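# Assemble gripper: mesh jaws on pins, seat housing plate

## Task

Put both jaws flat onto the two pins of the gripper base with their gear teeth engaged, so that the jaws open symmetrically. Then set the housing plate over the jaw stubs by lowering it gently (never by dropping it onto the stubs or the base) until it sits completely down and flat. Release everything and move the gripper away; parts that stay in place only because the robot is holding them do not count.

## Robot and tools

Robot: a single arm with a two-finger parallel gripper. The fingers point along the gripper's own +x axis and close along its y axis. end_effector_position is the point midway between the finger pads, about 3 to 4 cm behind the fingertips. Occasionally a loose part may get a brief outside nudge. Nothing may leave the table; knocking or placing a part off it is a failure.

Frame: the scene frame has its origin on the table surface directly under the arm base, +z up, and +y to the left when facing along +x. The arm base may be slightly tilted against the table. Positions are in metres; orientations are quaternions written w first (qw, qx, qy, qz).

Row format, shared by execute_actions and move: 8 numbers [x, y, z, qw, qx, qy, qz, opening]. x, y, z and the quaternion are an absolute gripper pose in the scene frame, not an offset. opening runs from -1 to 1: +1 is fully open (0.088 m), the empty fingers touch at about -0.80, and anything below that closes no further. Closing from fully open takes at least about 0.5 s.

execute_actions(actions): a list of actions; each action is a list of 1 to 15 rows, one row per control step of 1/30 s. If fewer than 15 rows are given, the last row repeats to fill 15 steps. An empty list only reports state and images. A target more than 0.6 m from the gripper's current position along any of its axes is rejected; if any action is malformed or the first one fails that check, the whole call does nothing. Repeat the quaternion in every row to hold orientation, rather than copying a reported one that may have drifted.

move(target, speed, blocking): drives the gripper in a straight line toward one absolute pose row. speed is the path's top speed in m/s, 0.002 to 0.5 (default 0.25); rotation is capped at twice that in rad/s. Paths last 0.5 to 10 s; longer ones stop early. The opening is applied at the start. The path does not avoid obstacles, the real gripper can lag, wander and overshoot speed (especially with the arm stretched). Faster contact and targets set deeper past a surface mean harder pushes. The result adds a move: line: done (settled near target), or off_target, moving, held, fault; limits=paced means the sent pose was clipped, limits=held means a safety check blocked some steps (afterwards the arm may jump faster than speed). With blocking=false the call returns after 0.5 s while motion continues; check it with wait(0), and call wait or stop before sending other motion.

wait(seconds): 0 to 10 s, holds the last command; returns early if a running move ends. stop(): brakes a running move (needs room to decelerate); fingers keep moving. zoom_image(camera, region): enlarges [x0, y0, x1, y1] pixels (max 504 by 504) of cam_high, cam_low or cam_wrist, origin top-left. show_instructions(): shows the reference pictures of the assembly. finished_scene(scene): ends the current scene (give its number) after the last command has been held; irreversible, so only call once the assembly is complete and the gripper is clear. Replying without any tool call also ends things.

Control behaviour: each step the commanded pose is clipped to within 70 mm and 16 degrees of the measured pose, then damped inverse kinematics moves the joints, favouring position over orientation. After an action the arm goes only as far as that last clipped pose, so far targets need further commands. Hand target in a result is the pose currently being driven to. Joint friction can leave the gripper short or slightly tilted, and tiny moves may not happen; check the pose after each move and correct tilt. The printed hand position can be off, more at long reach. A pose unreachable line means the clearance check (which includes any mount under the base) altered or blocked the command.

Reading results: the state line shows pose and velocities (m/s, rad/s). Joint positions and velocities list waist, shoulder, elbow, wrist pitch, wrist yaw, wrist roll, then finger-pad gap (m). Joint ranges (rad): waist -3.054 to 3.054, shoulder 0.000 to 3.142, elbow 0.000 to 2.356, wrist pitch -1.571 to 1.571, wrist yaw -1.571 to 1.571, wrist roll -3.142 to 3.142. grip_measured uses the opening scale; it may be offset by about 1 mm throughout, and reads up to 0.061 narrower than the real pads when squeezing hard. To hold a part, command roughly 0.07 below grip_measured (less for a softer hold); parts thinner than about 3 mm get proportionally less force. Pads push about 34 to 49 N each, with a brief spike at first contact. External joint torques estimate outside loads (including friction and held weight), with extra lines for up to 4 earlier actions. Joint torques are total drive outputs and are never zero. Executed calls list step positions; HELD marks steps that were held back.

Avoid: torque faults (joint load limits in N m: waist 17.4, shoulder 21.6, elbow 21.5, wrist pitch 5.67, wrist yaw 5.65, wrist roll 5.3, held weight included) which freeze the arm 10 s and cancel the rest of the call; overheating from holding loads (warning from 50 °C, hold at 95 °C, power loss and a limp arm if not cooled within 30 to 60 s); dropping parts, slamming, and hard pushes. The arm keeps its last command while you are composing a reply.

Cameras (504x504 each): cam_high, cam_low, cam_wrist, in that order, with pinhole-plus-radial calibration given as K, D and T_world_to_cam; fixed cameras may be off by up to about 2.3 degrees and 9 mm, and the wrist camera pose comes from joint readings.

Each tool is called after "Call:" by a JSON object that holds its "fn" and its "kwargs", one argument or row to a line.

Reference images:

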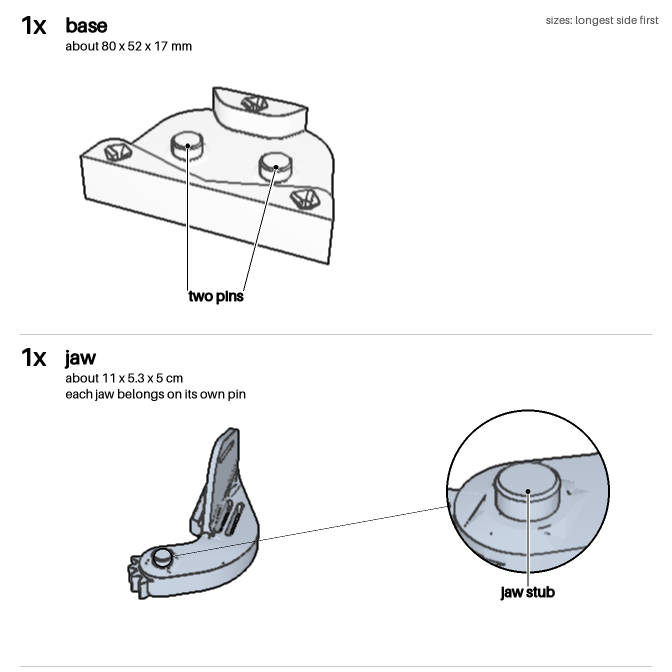

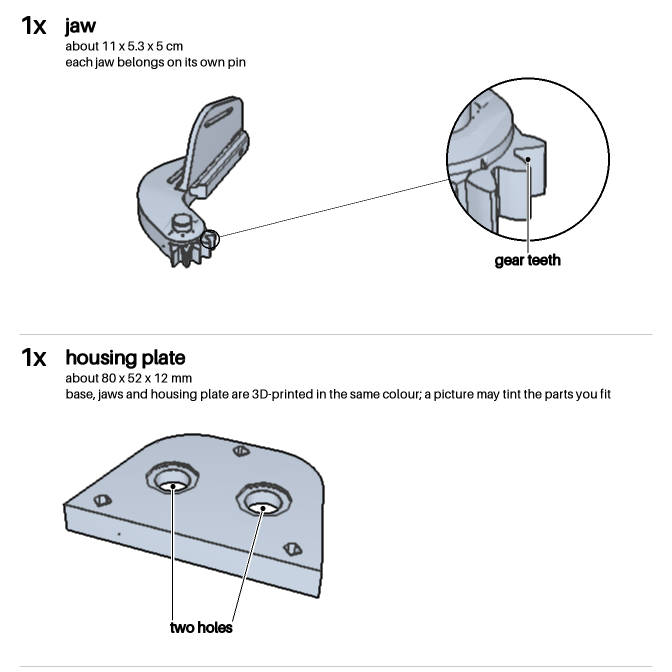

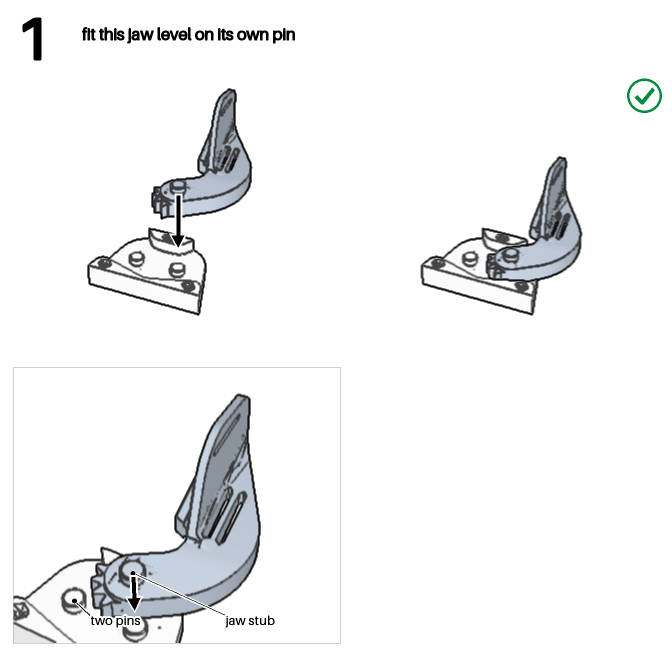

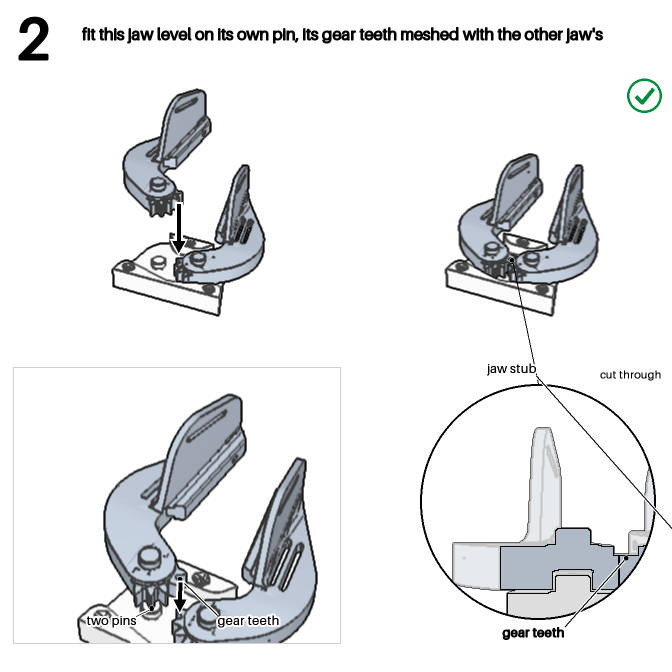

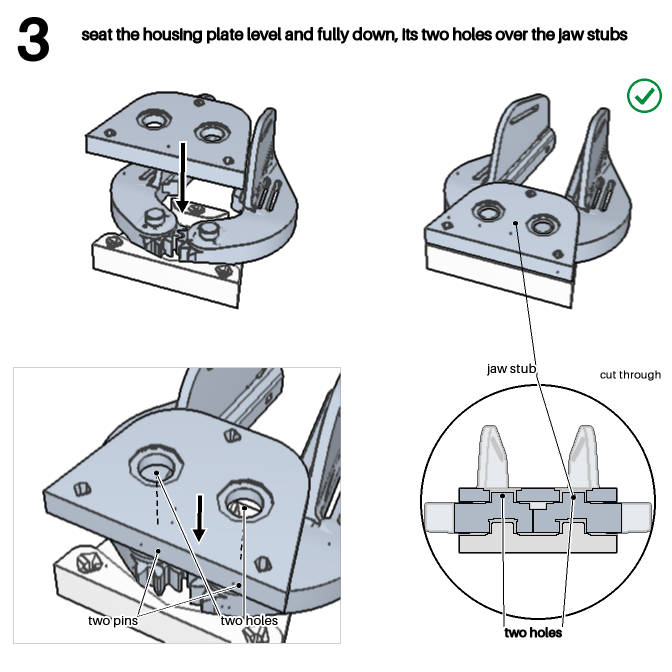

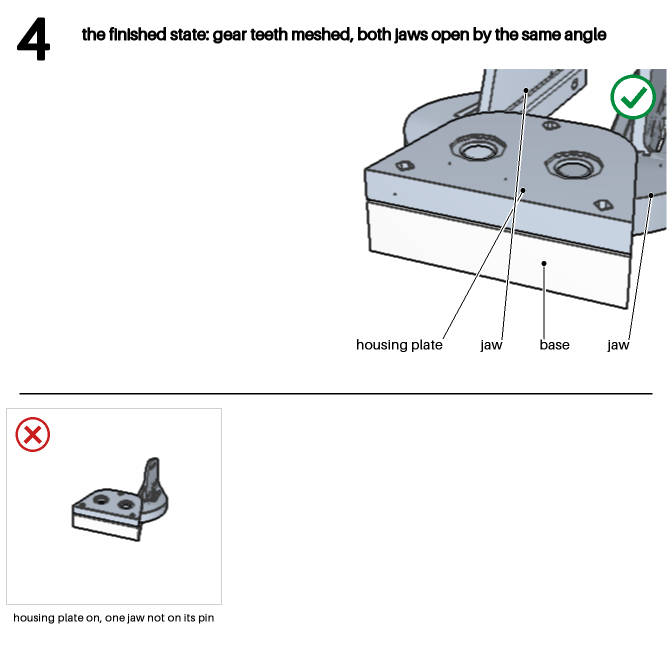

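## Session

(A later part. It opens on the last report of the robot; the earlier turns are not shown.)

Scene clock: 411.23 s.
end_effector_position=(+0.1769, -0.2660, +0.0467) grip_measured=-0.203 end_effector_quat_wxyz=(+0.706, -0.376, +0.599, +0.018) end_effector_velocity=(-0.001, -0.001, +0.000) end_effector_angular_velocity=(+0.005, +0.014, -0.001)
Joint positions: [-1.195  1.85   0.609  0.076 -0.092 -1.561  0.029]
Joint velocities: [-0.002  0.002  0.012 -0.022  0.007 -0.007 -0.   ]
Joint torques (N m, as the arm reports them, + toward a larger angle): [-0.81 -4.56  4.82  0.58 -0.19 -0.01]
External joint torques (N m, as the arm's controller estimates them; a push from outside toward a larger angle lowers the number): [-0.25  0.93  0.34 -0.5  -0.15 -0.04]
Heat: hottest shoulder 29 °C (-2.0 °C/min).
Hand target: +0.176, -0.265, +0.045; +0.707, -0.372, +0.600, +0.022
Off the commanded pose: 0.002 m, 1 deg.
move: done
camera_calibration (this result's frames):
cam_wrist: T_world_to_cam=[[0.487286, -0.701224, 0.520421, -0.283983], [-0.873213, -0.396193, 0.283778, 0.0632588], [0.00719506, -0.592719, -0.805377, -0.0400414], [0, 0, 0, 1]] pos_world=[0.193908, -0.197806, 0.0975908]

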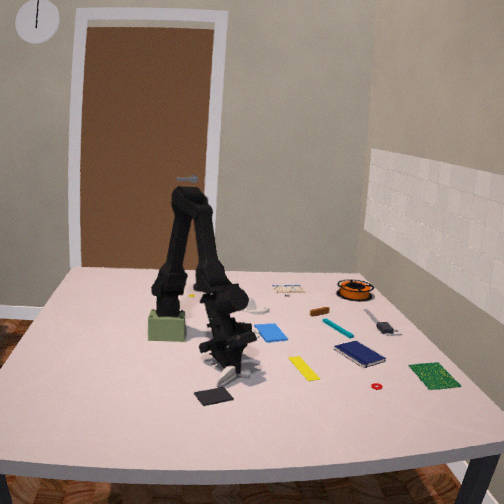

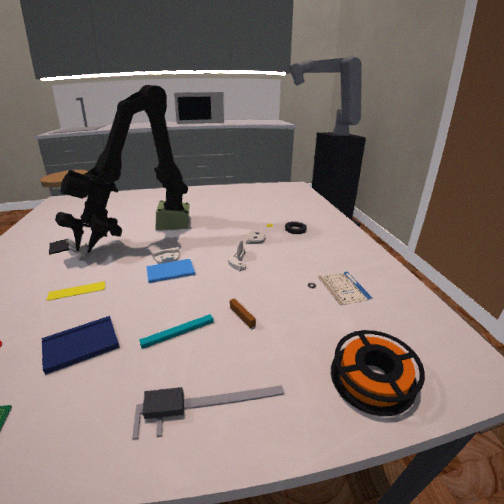

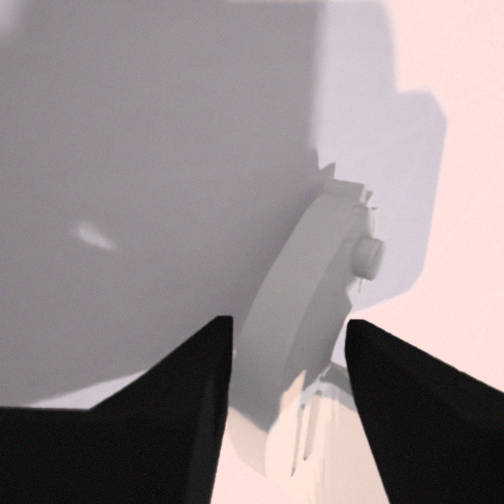

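Call:
{"fn": "execute_actions", "kwargs": {
  "actions": [
    [[0.1759,-0.2649,0.0449,0.7067,-0.3725,0.6010,0.0222,-0.19],[0.1758,-0.2647,0.0448,0.7067,-0.3725,0.6010,0.0222,-0.18],[0.1757,-0.2646,0.0447,0.7067,-0.3725,0.6010,0.0222,-0.175],[0.1756,-0.2644,0.0446,0.7067,-0.3725,0.6010,0.0222,-0.165],[0.1755,-0.2643,0.0445,0.7067,-0.3725,0.6010,0.0222,-0.16],[0.1754,-0.2641,0.0444,0.7067,-0.3725,0.6010,0.0222,-0.15],[0.1753,-0.264,0.0443,0.7067,-0.3725,0.6010,0.0222,-0.14],[0.1752,-0.2638,0.0442,0.7067,-0.3725,0.6010,0.0222,-0.135],[0.1751,-0.2637,0.0441,0.7067,-0.3725,0.6010,0.0222,-0.125],[0.175,-0.2635,0.044,0.7067,-0.3725,0.6010,0.0222,-0.12],[0.1749,-0.2634,0.0439,0.7067,-0.3725,0.6010,0.0222,-0.11],[0.1748,-0.2632,0.0438,0.7067,-0.3725,0.6010,0.0222,-0.1],[0.1747,-0.2631,0.0437,0.7067,-0.3725,0.6010,0.0222,-0.095],[0.1746,-0.2629,0.0436,0.7067,-0.3725,0.6010,0.0222,-0.085],[0.1745,-0.2628,0.0435,0.7067,-0.3725,0.6010,0.0222,-0.08]],
    [[0.1744,-0.2626,0.0434,0.7067,-0.3725,0.6010,0.0222,-0.07],[0.1743,-0.2625,0.0433,0.7067,-0.3725,0.6010,0.0222,-0.06],[0.1742,-0.2623,0.0432,0.7067,-0.3725,0.6010,0.0222,-0.055],[0.1741,-0.2622,0.0431,0.7067,-0.3725,0.6010,0.0222,-0.045],[0.174,-0.262,0.043,0.7067,-0.3725,0.6010,0.0222,-0.04],[0.1739,-0.2619,0.0429,0.7067,-0.3725,0.6010,0.0222,-0.03],[0.1738,-0.2617,0.0428,0.7067,-0.3725,0.6010,0.0222,-0.02],[0.1737,-0.2616,0.0427,0.7067,-0.3725,0.6010,0.0222,-0.015],[0.1736,-0.2614,0.0426,0.7067,-0.3725,0.6010,0.0222,-0.005],[0.1735,-0.2613,0.0425,0.7067,-0.3725,0.6010,0.0222,0.0],[0.1734,-0.2611,0.0424,0.7067,-0.3725,0.6010,0.0222,0.01],[0.1733,-0.261,0.0423,0.7067,-0.3725,0.6010,0.0222,0.02],[0.1732,-0.2608,0.0422,0.7067,-0.3725,0.6010,0.0222,0.025],[0.1731,-0.2607,0.0421,0.7067,-0.3725,0.6010,0.0222,0.035],[0.173,-0.2605,0.042,0.7067,-0.3725,0.6010,0.0222,0.045]],
    [[0.173,-0.2605,0.042,0.7067,-0.3725,0.6010,0.0222,0.045]]
  ]
}}

Call:
{"fn": "zoom_image", "kwargs": {
  "camera": "cam_low",
  "region": [40, 190, 140, 280]
}}

Scene clock: 440.80 s.
end_effector_position=(+0.1783, -0.2680, +0.0487) grip_measured=+0.041 end_effector_quat_wxyz=(+0.706, -0.382, +0.596, +0.012) end_effector_velocity=(-0.001, +0.002, -0.001) end_effector_angular_velocity=(+0.008, +0.001, +0.007)
Joint positions: [-1.195  1.848  0.605  0.095 -0.092 -1.561  0.041]
Joint velocities: [-0.002 -0.002 -0.002 -0.007 -0.007 -0.007  0.   ]
Joint torques (N m, as the arm reports them, + toward a larger angle): [-0.66 -4.98  2.29  0.42 -0.1  -0.02]
External joint torques (N m, as the arm's controller estimates them; a push from outside toward a larger angle lowers the number): [-0.11  0.47 -2.09 -0.65 -0.06 -0.05]
External joint torques at the end of the 1st action: [-0.13  0.6  -1.04 -0.42 -0.09 -0.05]
External joint torques at the end of the 2nd action: [-0.22  0.38 -2.26 -0.6  -0.07 -0.05]
Heat: hottest shoulder 29 °C (+0.0 °C/min).
Hand target: +0.173, -0.260, +0.042; +0.707, -0.372, +0.601, +0.022
Off the commanded pose: 0.011 m, 2 deg.
Step readings (end_effector_position; steps 1 to 15: 1st action; 16 to 30: 2nd action; 31 to 45: 3rd action):
0: (+0.1769, -0.2659, +0.0467)
1: (+0.1769, -0.2659, +0.0467)
2: (+0.1769, -0.2659, +0.0467)
4: (+0.1769, -0.2659, +0.0467)
8: (+0.1770, -0.2661, +0.0469)
15: (+0.1775, -0.2668, +0.0474)
16: (+0.1775, -0.2669, +0.0475)
17: (+0.1776, -0.2670, +0.0475)
19: (+0.1777, -0.2672, +0.0477)
23: (+0.1780, -0.2676, +0.0480)
30: (+0.1785, -0.2682, +0.0486)
31: (+0.1785, -0.2683, +0.0487)
32: (+0.1784, -0.2682, +0.0486)
34: (+0.1784, -0.2681, +0.0487)
38: (+0.1784, -0.2681, +0.0488)
45: end_effector_position above
camera_calibration (this result's frames):
cam_wrist: T_world_to_cam=[[0.483435, -0.692432, 0.535564, -0.284848], [-0.875242, -0.39321, 0.281668, 0.0644074], [0.0155525, -0.604916, -0.796137, -0.0448588], [0, 0, 0, 1]] pos_world=[0.194775, -0.199048, 0.0986989]

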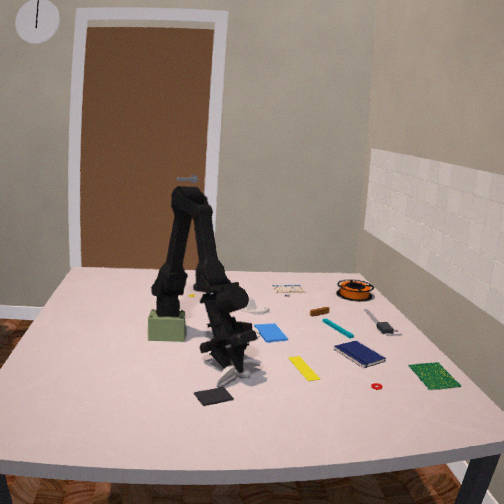

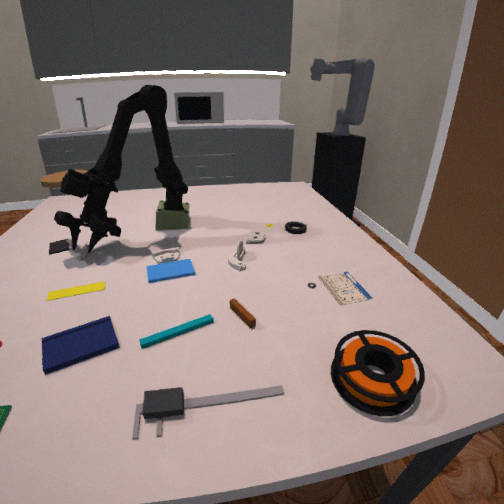

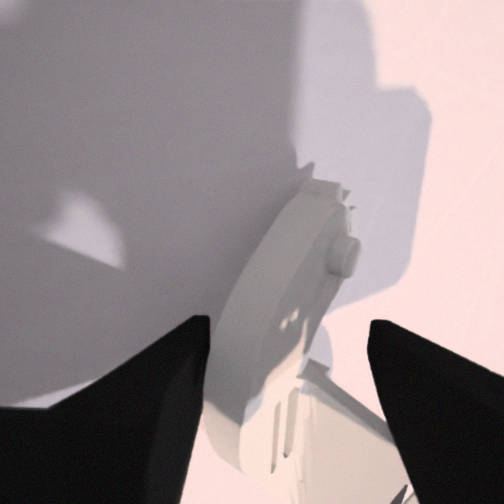

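Region (40, 190, 140, 280) of cam_low's 504x504 image, scaled by 5.040, with more detail than that image has; it fills the top 454 rows of this view, and the rest is white.

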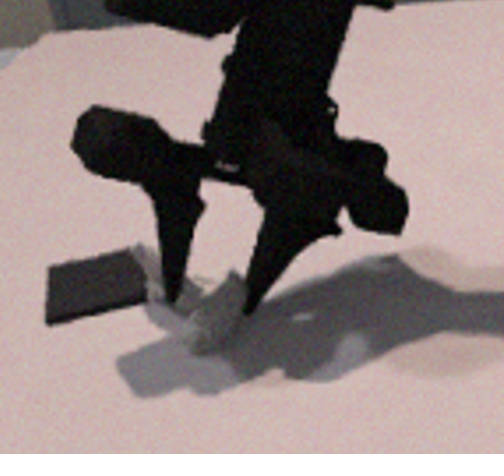

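Call:
{"fn": "move", "kwargs": {
  "target": [0.169, -0.254, 0.051, 0.7067, -0.3725, 0.6010, 0.0222, 0.045],
  "speed": 0.01
}}

Call:
{"fn": "zoom_image", "kwargs": {
  "camera": "cam_low",
  "region": [40, 190, 140, 280]
}}

Scene clock: 458.17 s.
end_effector_position=(+0.1707, -0.2559, +0.0501) grip_measured=+0.042 end_effector_quat_wxyz=(+0.706, -0.373, +0.602, +0.022) end_effector_velocity=(-0.002, +0.002, +0.001) end_effector_angular_velocity=(+0.008, -0.008, -0.010)
Joint positions: [-1.197  1.8    0.577  0.046 -0.092 -1.564  0.041]
Joint velocities: [-0.007 -0.012 -0.007 -0.007 -0.007  0.007 -0.   ]
Joint torques (N m, as the arm reports them, + toward a larger angle): [-0.81 -6.09  3.45  0.82 -0.15 -0.06]
External joint torques (N m, as the arm's controller estimates them; a push from outside toward a larger angle lowers the number): [-0.29 -0.84 -1.12 -0.26 -0.1  -0.09]
Heat: hottest shoulder 30 °C (+1.0 °C/min).
Hand target: +0.169, -0.254, +0.051; +0.707, -0.373, +0.601, +0.022
Off the commanded pose: 0.003 m, 0 deg.
move: done
camera_calibration (this result's frames):
cam_wrist: T_world_to_cam=[[0.49074, -0.706157, 0.510408, -0.277017], [-0.871305, -0.398742, 0.286064, 0.0597854], [0.00151463, -0.585104, -0.810957, -0.0281591], [0, 0, 0, 1]] pos_world=[0.188077, -0.188255, 0.101454]

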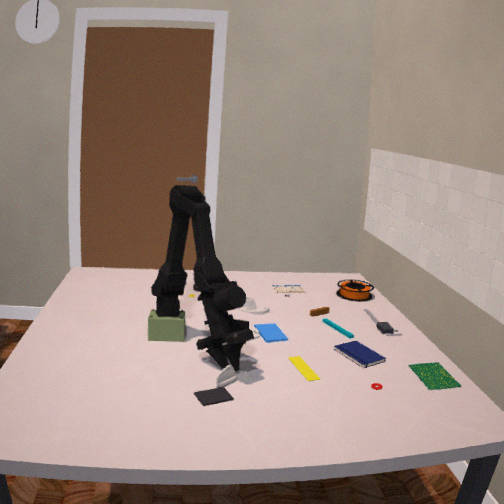

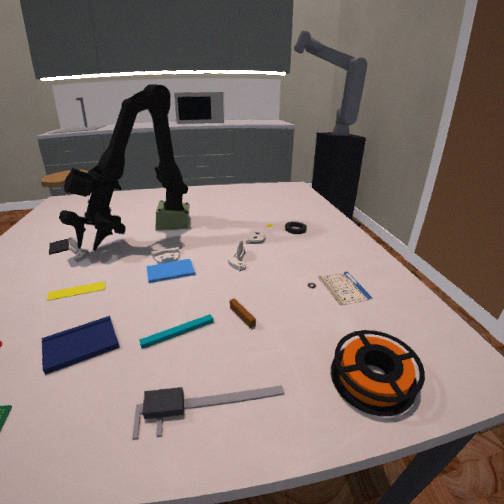

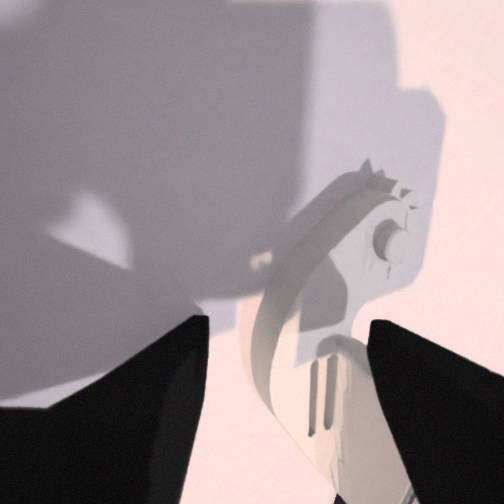

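Region (40, 190, 140, 280) of cam_low's 504x504 image, scaled by 5.040, with more detail than that image has; it fills the top 454 rows of this view, and the rest is white.

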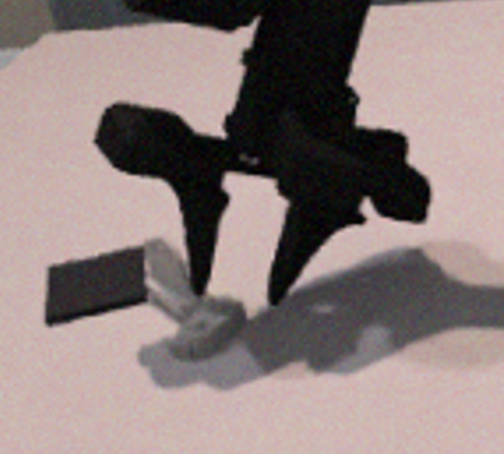

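Call:
{"fn": "move", "kwargs": {
  "target": [0.158, -0.238, 0.056, 0.7067, -0.3725, 0.6010, 0.0222, 0.045],
  "speed": 0.01
}}

Call:
{"fn": "zoom_image", "kwargs": {
  "camera": "cam_low",
  "region": [40, 190, 140, 280]
}}

Scene clock: 464.53 s.
end_effector_position=(+0.1593, -0.2392, +0.0546) grip_measured=+0.042 end_effector_quat_wxyz=(+0.706, -0.372, +0.602, +0.023) end_effector_velocity=(+0.001, +0.003, +0.001) end_effector_angular_velocity=(+0.002, -0.017, +0.015)
Joint positions: [-1.203  1.711  0.509  0.021 -0.093 -1.569  0.041]
Joint velocities: [-0.002 -0.012 -0.012  0.007 -0.022 -0.007 -0.   ]
Joint torques (N m, as the arm reports them, + toward a larger angle): [-0.89 -5.74  3.46  0.9  -0.19 -0.06]
External joint torques (N m, as the arm's controller estimates them; a push from outside toward a larger angle lowers the number): [-0.43 -1.15 -1.07 -0.15 -0.13 -0.09]
Heat: hottest shoulder 30 °C (+1.0 °C/min).
Hand target: +0.158, -0.238, +0.056; +0.707, -0.372, +0.601, +0.022
Off the commanded pose: 0.002 m, 0 deg.
move: done
camera_calibration (this result's frames):
cam_wrist: T_world_to_cam=[[0.491536, -0.707871, 0.507258, -0.262267], [-0.870857, -0.399166, 0.286836, 0.0549925], [-0.00056228, -0.582739, -0.812659, -0.0136916], [0, 0, 0, 1]] pos_world=[0.176797, -0.171679, 0.106137]

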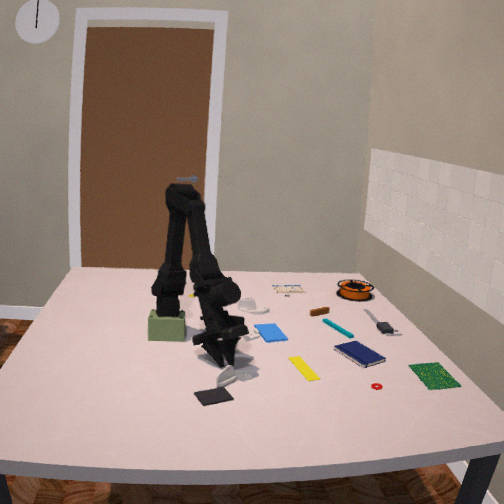

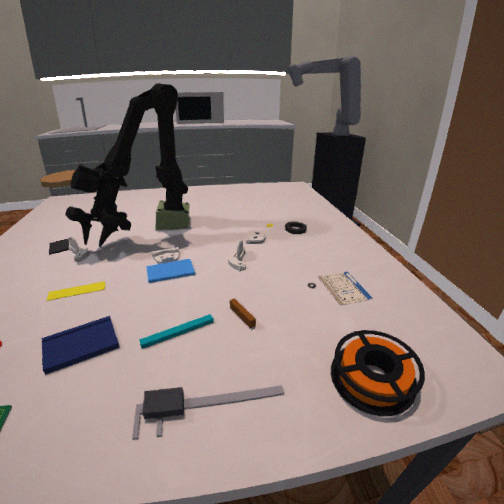

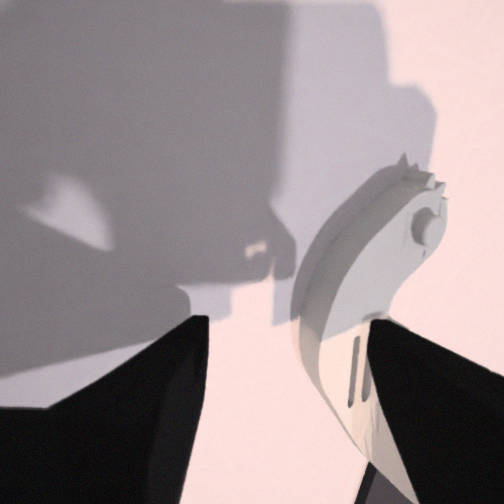

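Region (40, 190, 140, 280) of cam_low's 504x504 image, scaled by 5.040, with more detail than that image has; it fills the top 454 rows of this view, and the rest is white.

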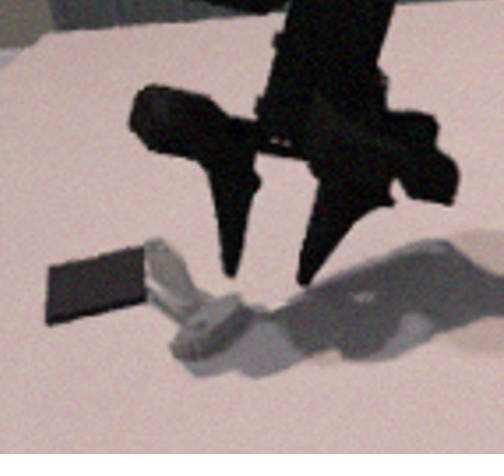

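Call:
{"fn": "move", "kwargs": {
  "target": [0.16, -0.24, 0.11, 0.7067, -0.3725, 0.6010, 0.0222, 0.045],
  "speed": 0.05
}}

Call:
{"fn": "move", "kwargs": {
  "target": [0.19, -0.29, 0.17, 0.707, 0, 0.707, 0, 0.045],
  "speed": 0.12
}}

Scene clock: 472.27 s.
end_effector_position=(+0.1573, -0.2362, +0.1032) grip_measured=+0.042 end_effector_quat_wxyz=(+0.706, -0.366, +0.606, +0.028) end_effector_velocity=(-0.003, +0.006, -0.003) end_effector_angular_velocity=(+0.025, +0.019, +0.018)
Joint positions: [-1.22   1.541  0.617 -0.275 -0.099 -1.585  0.041]
Joint velocities: [-0.002 -0.007 -0.002 -0.037 -0.007 -0.022 -0.   ]
Joint torques (N m, as the arm reports them, + toward a larger angle): [-0.94 -5.17  6.99  0.89 -0.18 -0.05]
External joint torques (N m, as the arm's controller estimates them; a push from outside toward a larger angle lowers the number): [-0.54 -0.9   1.56 -0.14 -0.12 -0.07]
Heat: hottest shoulder 30 °C (+1.0 °C/min).
Hand target: +0.160, -0.240, +0.110; +0.707, -0.373, +0.601, +0.022
Off the commanded pose: 0.008 m, 1 deg.
move: done
camera_calibration (this result's frames):
cam_wrist: T_world_to_cam=[[0.494578, -0.716118, 0.492512, -0.284738], [-0.869085, -0.401487, 0.288963, 0.0395354], [-0.00919484, -0.570949, -0.820934, 0.0325504], [0, 0, 0, 1]] pos_world=[0.175484, -0.169448, 0.155534]

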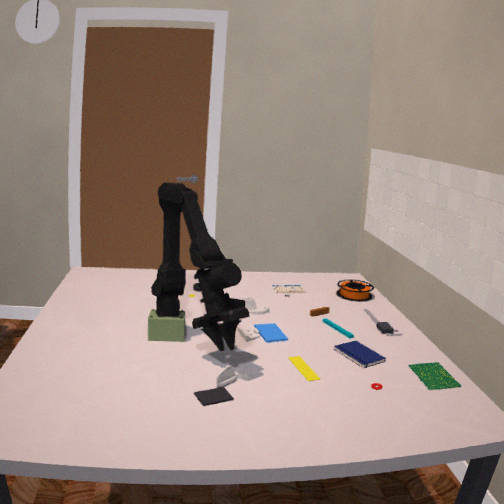

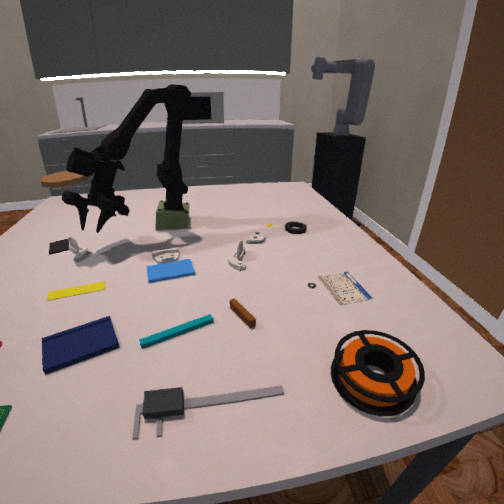

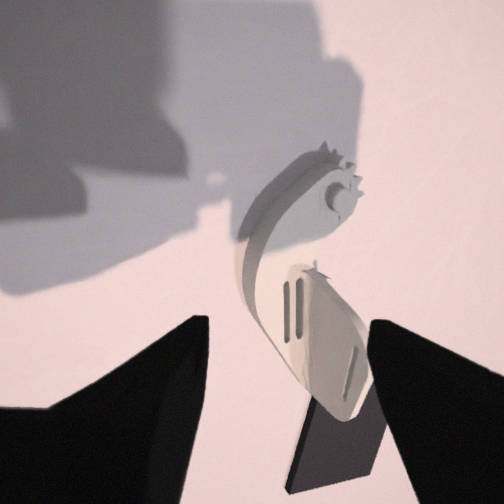

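Scene clock: 475.87 s.
end_effector_position=(+0.1885, -0.2870, +0.1700) grip_measured=+0.043 end_effector_quat_wxyz=(+0.707, -0.003, +0.707, +0.002) end_effector_velocity=(+0.001, -0.000, +0.001) end_effector_angular_velocity=(+0.014, -0.001, -0.011)
Joint positions: [-1.223  2.036  1.554 -1.222 -0.08  -1.058  0.041]
Joint velocities: [-0.002  0.012  0.022 -0.022 -0.007  0.007 -0.   ]
Joint torques (N m, as the arm reports them, + toward a larger angle): [-1.13 -6.37  6.83  0.07 -0.15  0.03]
External joint torques (N m, as the arm's controller estimates them; a push from outside toward a larger angle lowers the number): [-0.44  1.28  1.46 -0.21 -0.09  0.03]
Heat: hottest shoulder 30 °C (+1.0 °C/min).
Hand target: +0.189, -0.290, +0.170; +0.708, +0.000, +0.706, +0.001
Off the commanded pose: 0.003 m, 0 deg.
move: done
camera_calibration (this result's frames):
cam_wrist: T_world_to_cam=[[0.0242249, -0.999616, 0.0134237, -0.280739], [-0.946837, -0.0186329, 0.321173, 0.145933], [-0.320799, -0.0204904, -0.946925, 0.296759], [0, 0, 0, 1]] pos_world=[0.240176, -0.271832, 0.237908]

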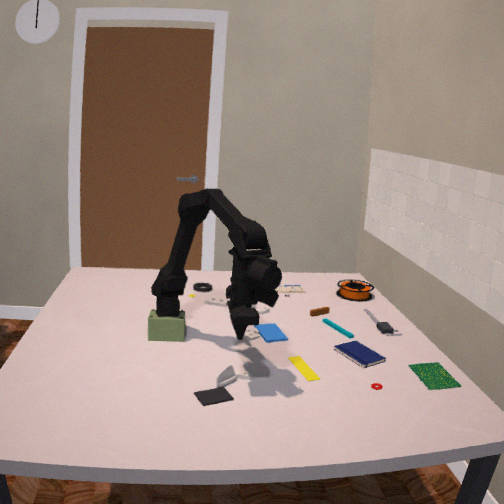

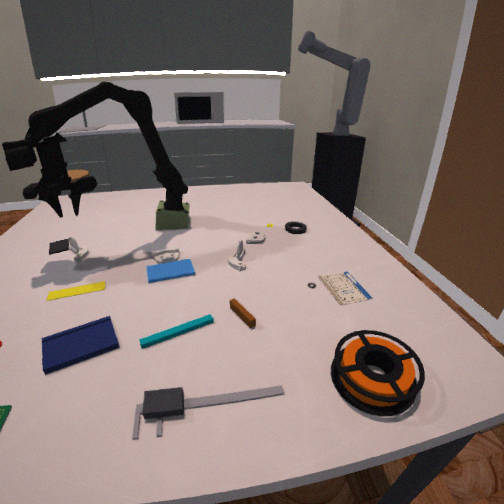

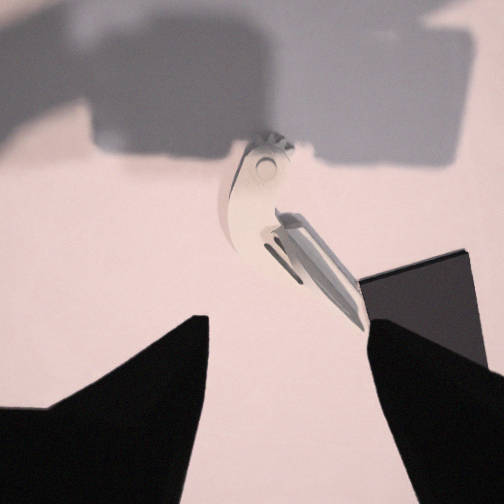

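Call:
{"fn": "zoom_image", "kwargs": {
  "camera": "cam_low",
  "region": [40, 220, 110, 275]
}}

Call:
{"fn": "zoom_image", "kwargs": {
  "camera": "cam_high",
  "region": [185, 355, 265, 415]
}}

Call:
{"fn": "zoom_image", "kwargs": {
  "camera": "cam_wrist",
  "region": [200, 120, 400, 340]
}}

Region (40, 220, 110, 275) of cam_low's 504x504 image, scaled by 7.200, with more detail than that image has; it fills the top 396 rows of this view, and the rest is white.

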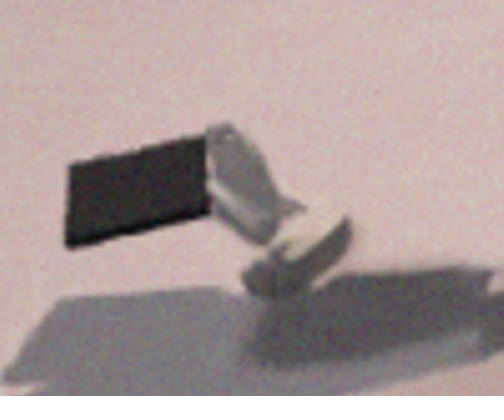

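Region (185, 355, 265, 415) of cam_high's 504x504 image, scaled by 6.300, with more detail than that image has; it fills the top 378 rows of this view, and the rest is white.

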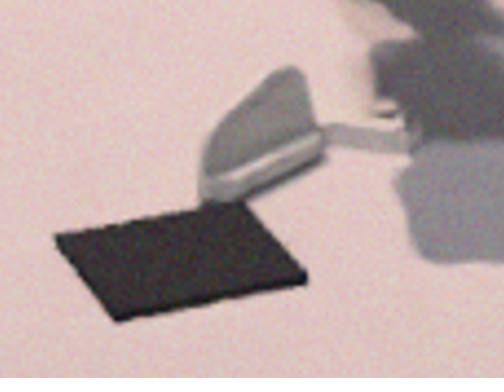

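Region (200, 120, 400, 340) of cam_wrist's 504x504 image, scaled by 2.291, with more detail than that image has; it fills the left 458 columns of this view, and the rest is white.

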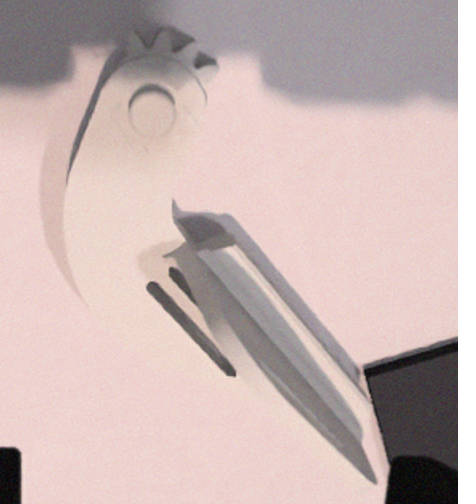

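Call:
{"fn": "move", "kwargs": {
  "target": [0.1645, -0.3154, 0.125, 0.6623, -0.2476, 0.6623, 0.2476, -0.2],
  "speed": 0.1
}}

Scene clock: 531.30 s.
end_effector_position=(+0.1671, -0.3166, +0.1307) grip_measured=-0.197 end_effector_quat_wxyz=(+0.664, -0.253, +0.661, +0.242) end_effector_velocity=(+0.001, -0.002, +0.002) end_effector_angular_velocity=(-0.008, -0.012, +0.021)
Joint positions: [-1.302  2.115  1.495 -1.075 -0.072 -1.844  0.029]
Joint velocities: [-0.002 -0.002  0.002  0.007 -0.007 -0.022 -0.   ]
Joint torques (N m, as the arm reports them, + toward a larger angle): [-0.94 -6.42  4.19  0.31  0.09 -0.1 ]
External joint torques (N m, as the arm's controller estimates them; a push from outside toward a larger angle lowers the number): [-0.29  1.69 -1.14  0.01  0.15 -0.1 ]
Heat: hottest shoulder 32 °C (+2.0 °C/min).
Hand target: +0.164, -0.316, +0.125; +0.662, -0.248, +0.663, +0.247
Off the commanded pose: 0.006 m, 1 deg.
move: done
camera_calibration (this result's frames):
cam_wrist: T_world_to_cam=[[0.668925, -0.742795, 0.0281906, -0.337614], [-0.709225, -0.626419, 0.323417, -0.0946698], [-0.222573, -0.236335, -0.945837, 0.167223], [0, 0, 0, 1]] pos_world=[0.195916, -0.270561, 0.198301]

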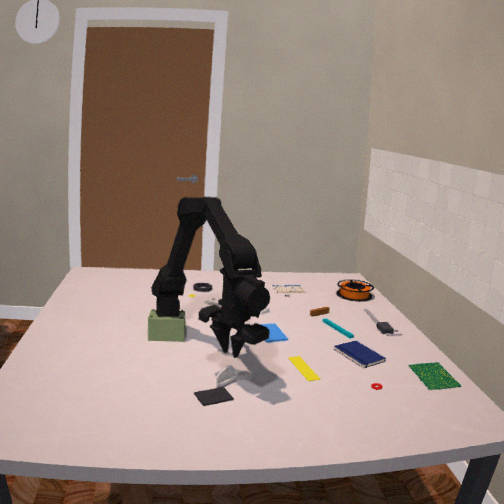

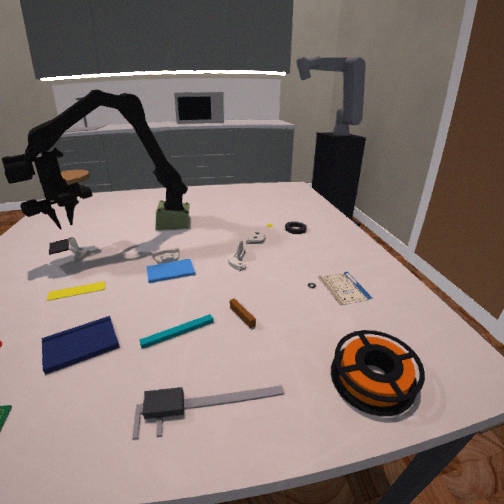

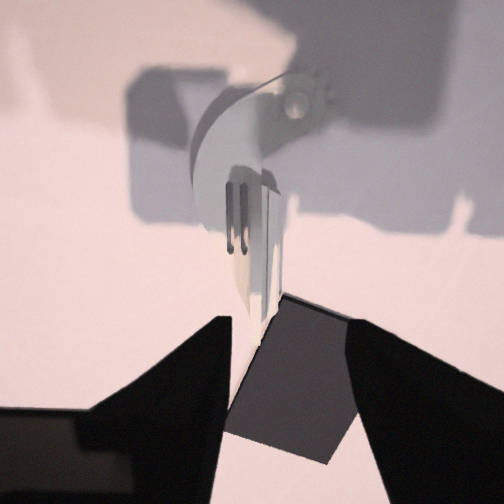

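Call:
{"fn": "zoom_image", "kwargs": {
  "camera": "cam_wrist",
  "region": [170, 50, 390, 350]
}}

Region (170, 50, 390, 350) of cam_wrist's 504x504 image, scaled by 1.680, with more detail than that image has; it fills the left 370 columns of this view, and the rest is white.

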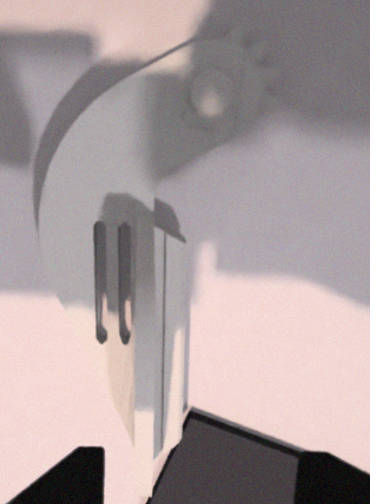

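Call:
{"fn": "move", "kwargs": {
  "target": [0.163, -0.301, 0.095, 0.6601, -0.2534, 0.6601, 0.2534, -0.35],
  "speed": 0.05
}}

Scene clock: 557.50 s.
end_effector_position=(+0.1634, -0.3033, +0.0962) grip_measured=-0.347 end_effector_quat_wxyz=(+0.661, -0.254, +0.660, +0.251) end_effector_velocity=(-0.001, +0.007, -0.003) end_effector_angular_velocity=(+0.023, +0.003, +0.023)
Joint positions: [-1.288  2.115  1.353 -0.945 -0.072 -1.845  0.022]
Joint velocities: [ 0.002 -0.002 -0.017 -0.007 -0.007 -0.022 -0.   ]
Joint torques (N m, as the arm reports them, + toward a larger angle): [-0.32 -7.67  4.14  0.29 -0.06 -0.03]
External joint torques (N m, as the arm's controller estimates them; a push from outside toward a larger angle lowers the number): [ 0.28  0.16 -0.87  0.05 -0.01 -0.03]
Heat: hottest shoulder 33 °C (+2.0 °C/min).
Hand target: +0.163, -0.301, +0.095; +0.660, -0.253, +0.660, +0.254
Off the commanded pose: 0.003 m, 0 deg.
move: done
camera_calibration (this result's frames):
cam_wrist: T_world_to_cam=[[0.6796, -0.733421, 0.0154167, -0.321951], [-0.69786, -0.639885, 0.321774, -0.0835956], [-0.226131, -0.229436, -0.946691, 0.139676], [0, 0, 0, 1]] pos_world=[0.192045, -0.25757, 0.164093]

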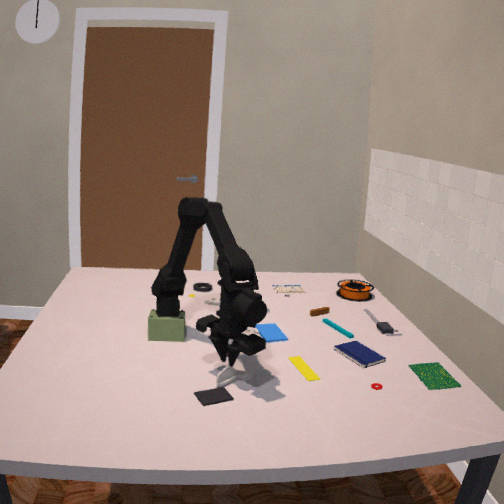

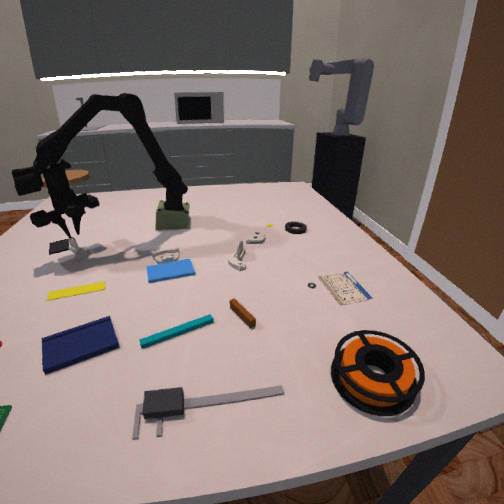

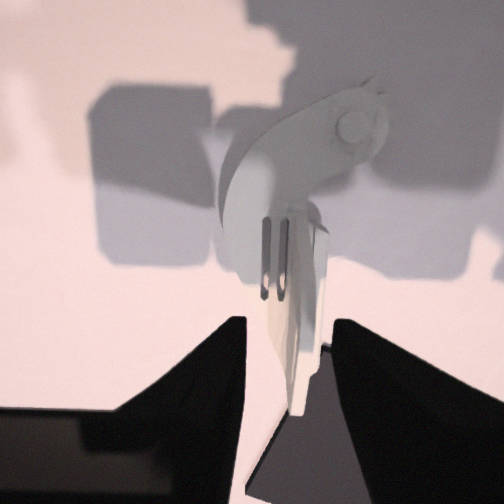

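Call:
{"fn": "move", "kwargs": {
  "target": [0.1655, -0.3045, 0.061, 0.6601, -0.2534, 0.6601, 0.2534, -0.35],
  "speed": 0.03
}}

Scene clock: 564.10 s.
end_effector_position=(+0.1663, -0.3076, +0.0664) grip_measured=-0.347 end_effector_quat_wxyz=(+0.660, -0.259, +0.660, +0.248) end_effector_velocity=(+0.003, +0.000, +0.000) end_effector_angular_velocity=(+0.003, -0.023, +0.020)
Joint positions: [-1.28   2.171  1.307 -0.83  -0.072 -1.841  0.022]
Joint velocities: [-0.002 -0.002 -0.002  0.007 -0.022 -0.022  0.   ]
Joint torques (N m, as the arm reports them, + toward a larger angle): [-0.57 -6.46  3.96  0.31 -0.1   0.09]
External joint torques (N m, as the arm's controller estimates them; a push from outside toward a larger angle lowers the number): [ 0.09  1.53 -0.83  0.05 -0.05  0.09]
Heat: hottest shoulder 33 °C (+2.0 °C/min).
Hand target: +0.166, -0.305, +0.061; +0.660, -0.253, +0.660, +0.254
Off the commanded pose: 0.006 m, 1 deg.
move: done
camera_calibration (this result's frames):
cam_wrist: T_world_to_cam=[[0.682603, -0.730321, 0.0261825, -0.326872], [-0.696498, -0.639308, 0.325846, -0.0750038], [-0.221233, -0.240659, -0.94506, 0.106763], [0, 0, 0, 1]] pos_world=[0.194503, -0.260978, 0.133896]

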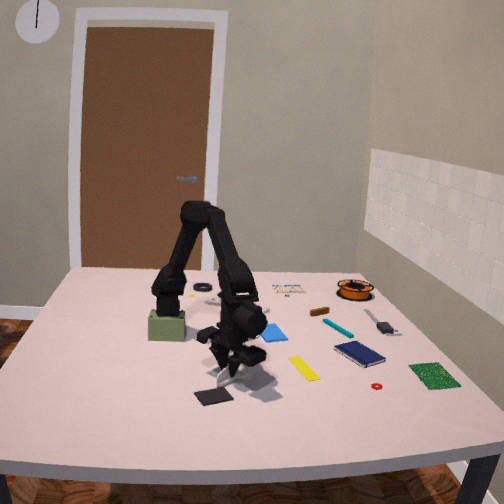

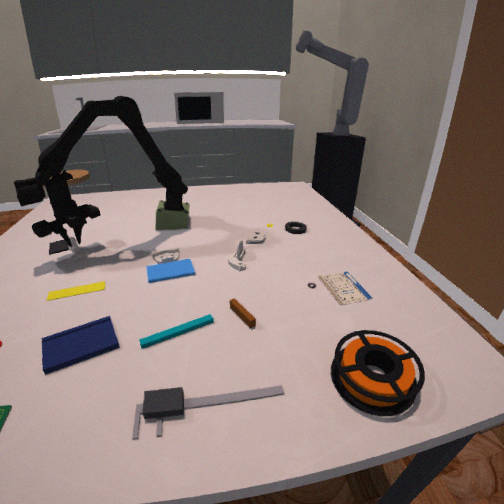

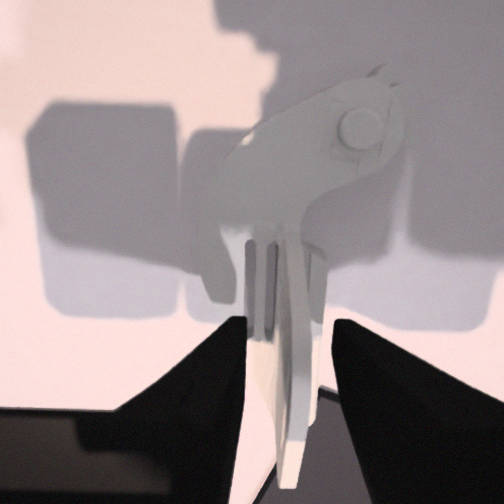

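Call:
{"fn": "move", "kwargs": {
  "target": [0.1655, -0.3055, 0.063, 0.6601, -0.250, 0.6601, 0.257, -0.66],
  "speed": 0.01
}}

Scene clock: 572.03 s.
end_effector_position=(+0.1644, -0.3040, +0.0643) grip_measured=-0.657 end_effector_quat_wxyz=(+0.660, -0.251, +0.661, +0.256) end_effector_velocity=(-0.002, +0.002, -0.001) end_effector_angular_velocity=(+0.014, -0.002, -0.001)
Joint positions: [-1.28   2.177  1.307 -0.846 -0.072 -1.841  0.007]
Joint velocities: [-0.007  0.002 -0.002 -0.007 -0.007 -0.007 -0.   ]
Joint torques (N m, as the arm reports them, + toward a larger angle): [-0.73 -6.39  5.99 -0.03 -0.13 -0.03]
External joint torques (N m, as the arm's controller estimates them; a push from outside toward a larger angle lowers the number): [-0.01  1.57  1.24 -0.26 -0.08 -0.04]
Heat: hottest shoulder 34 °C (+2.0 °C/min).
Hand target: +0.166, -0.306, +0.063; +0.660, -0.250, +0.660, +0.257
Off the commanded pose: 0.002 m, 0 deg.
move: done
camera_calibration (this result's frames):
cam_wrist: T_world_to_cam=[[0.681589, -0.731715, 0.00538957, -0.321843], [-0.694392, -0.644464, 0.320134, -0.0749608], [-0.230774, -0.221943, -0.947357, 0.112611], [0, 0, 0, 1]] pos_world=[0.1933, -0.258814, 0.132415]

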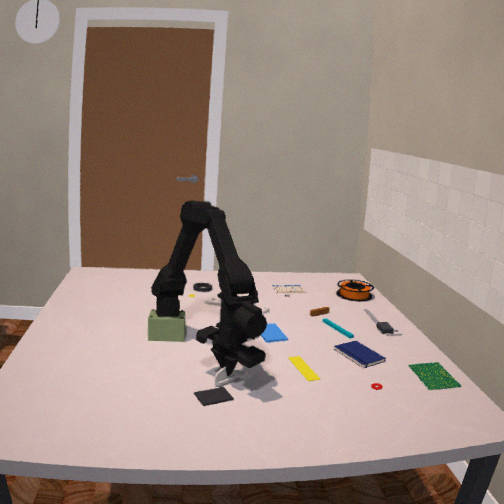

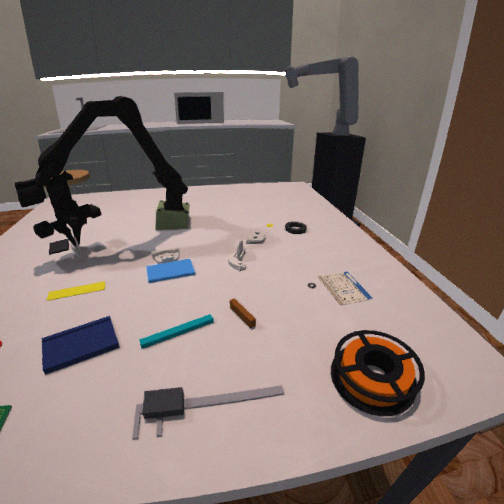

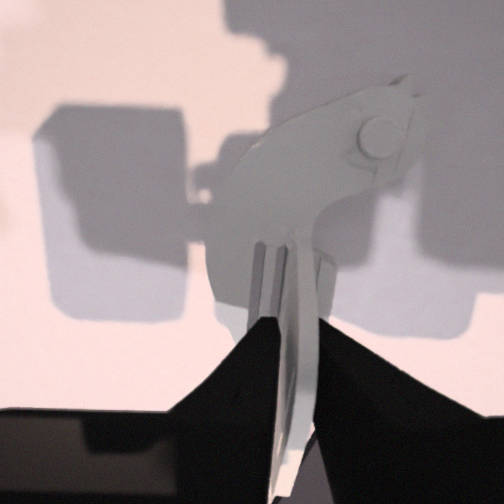

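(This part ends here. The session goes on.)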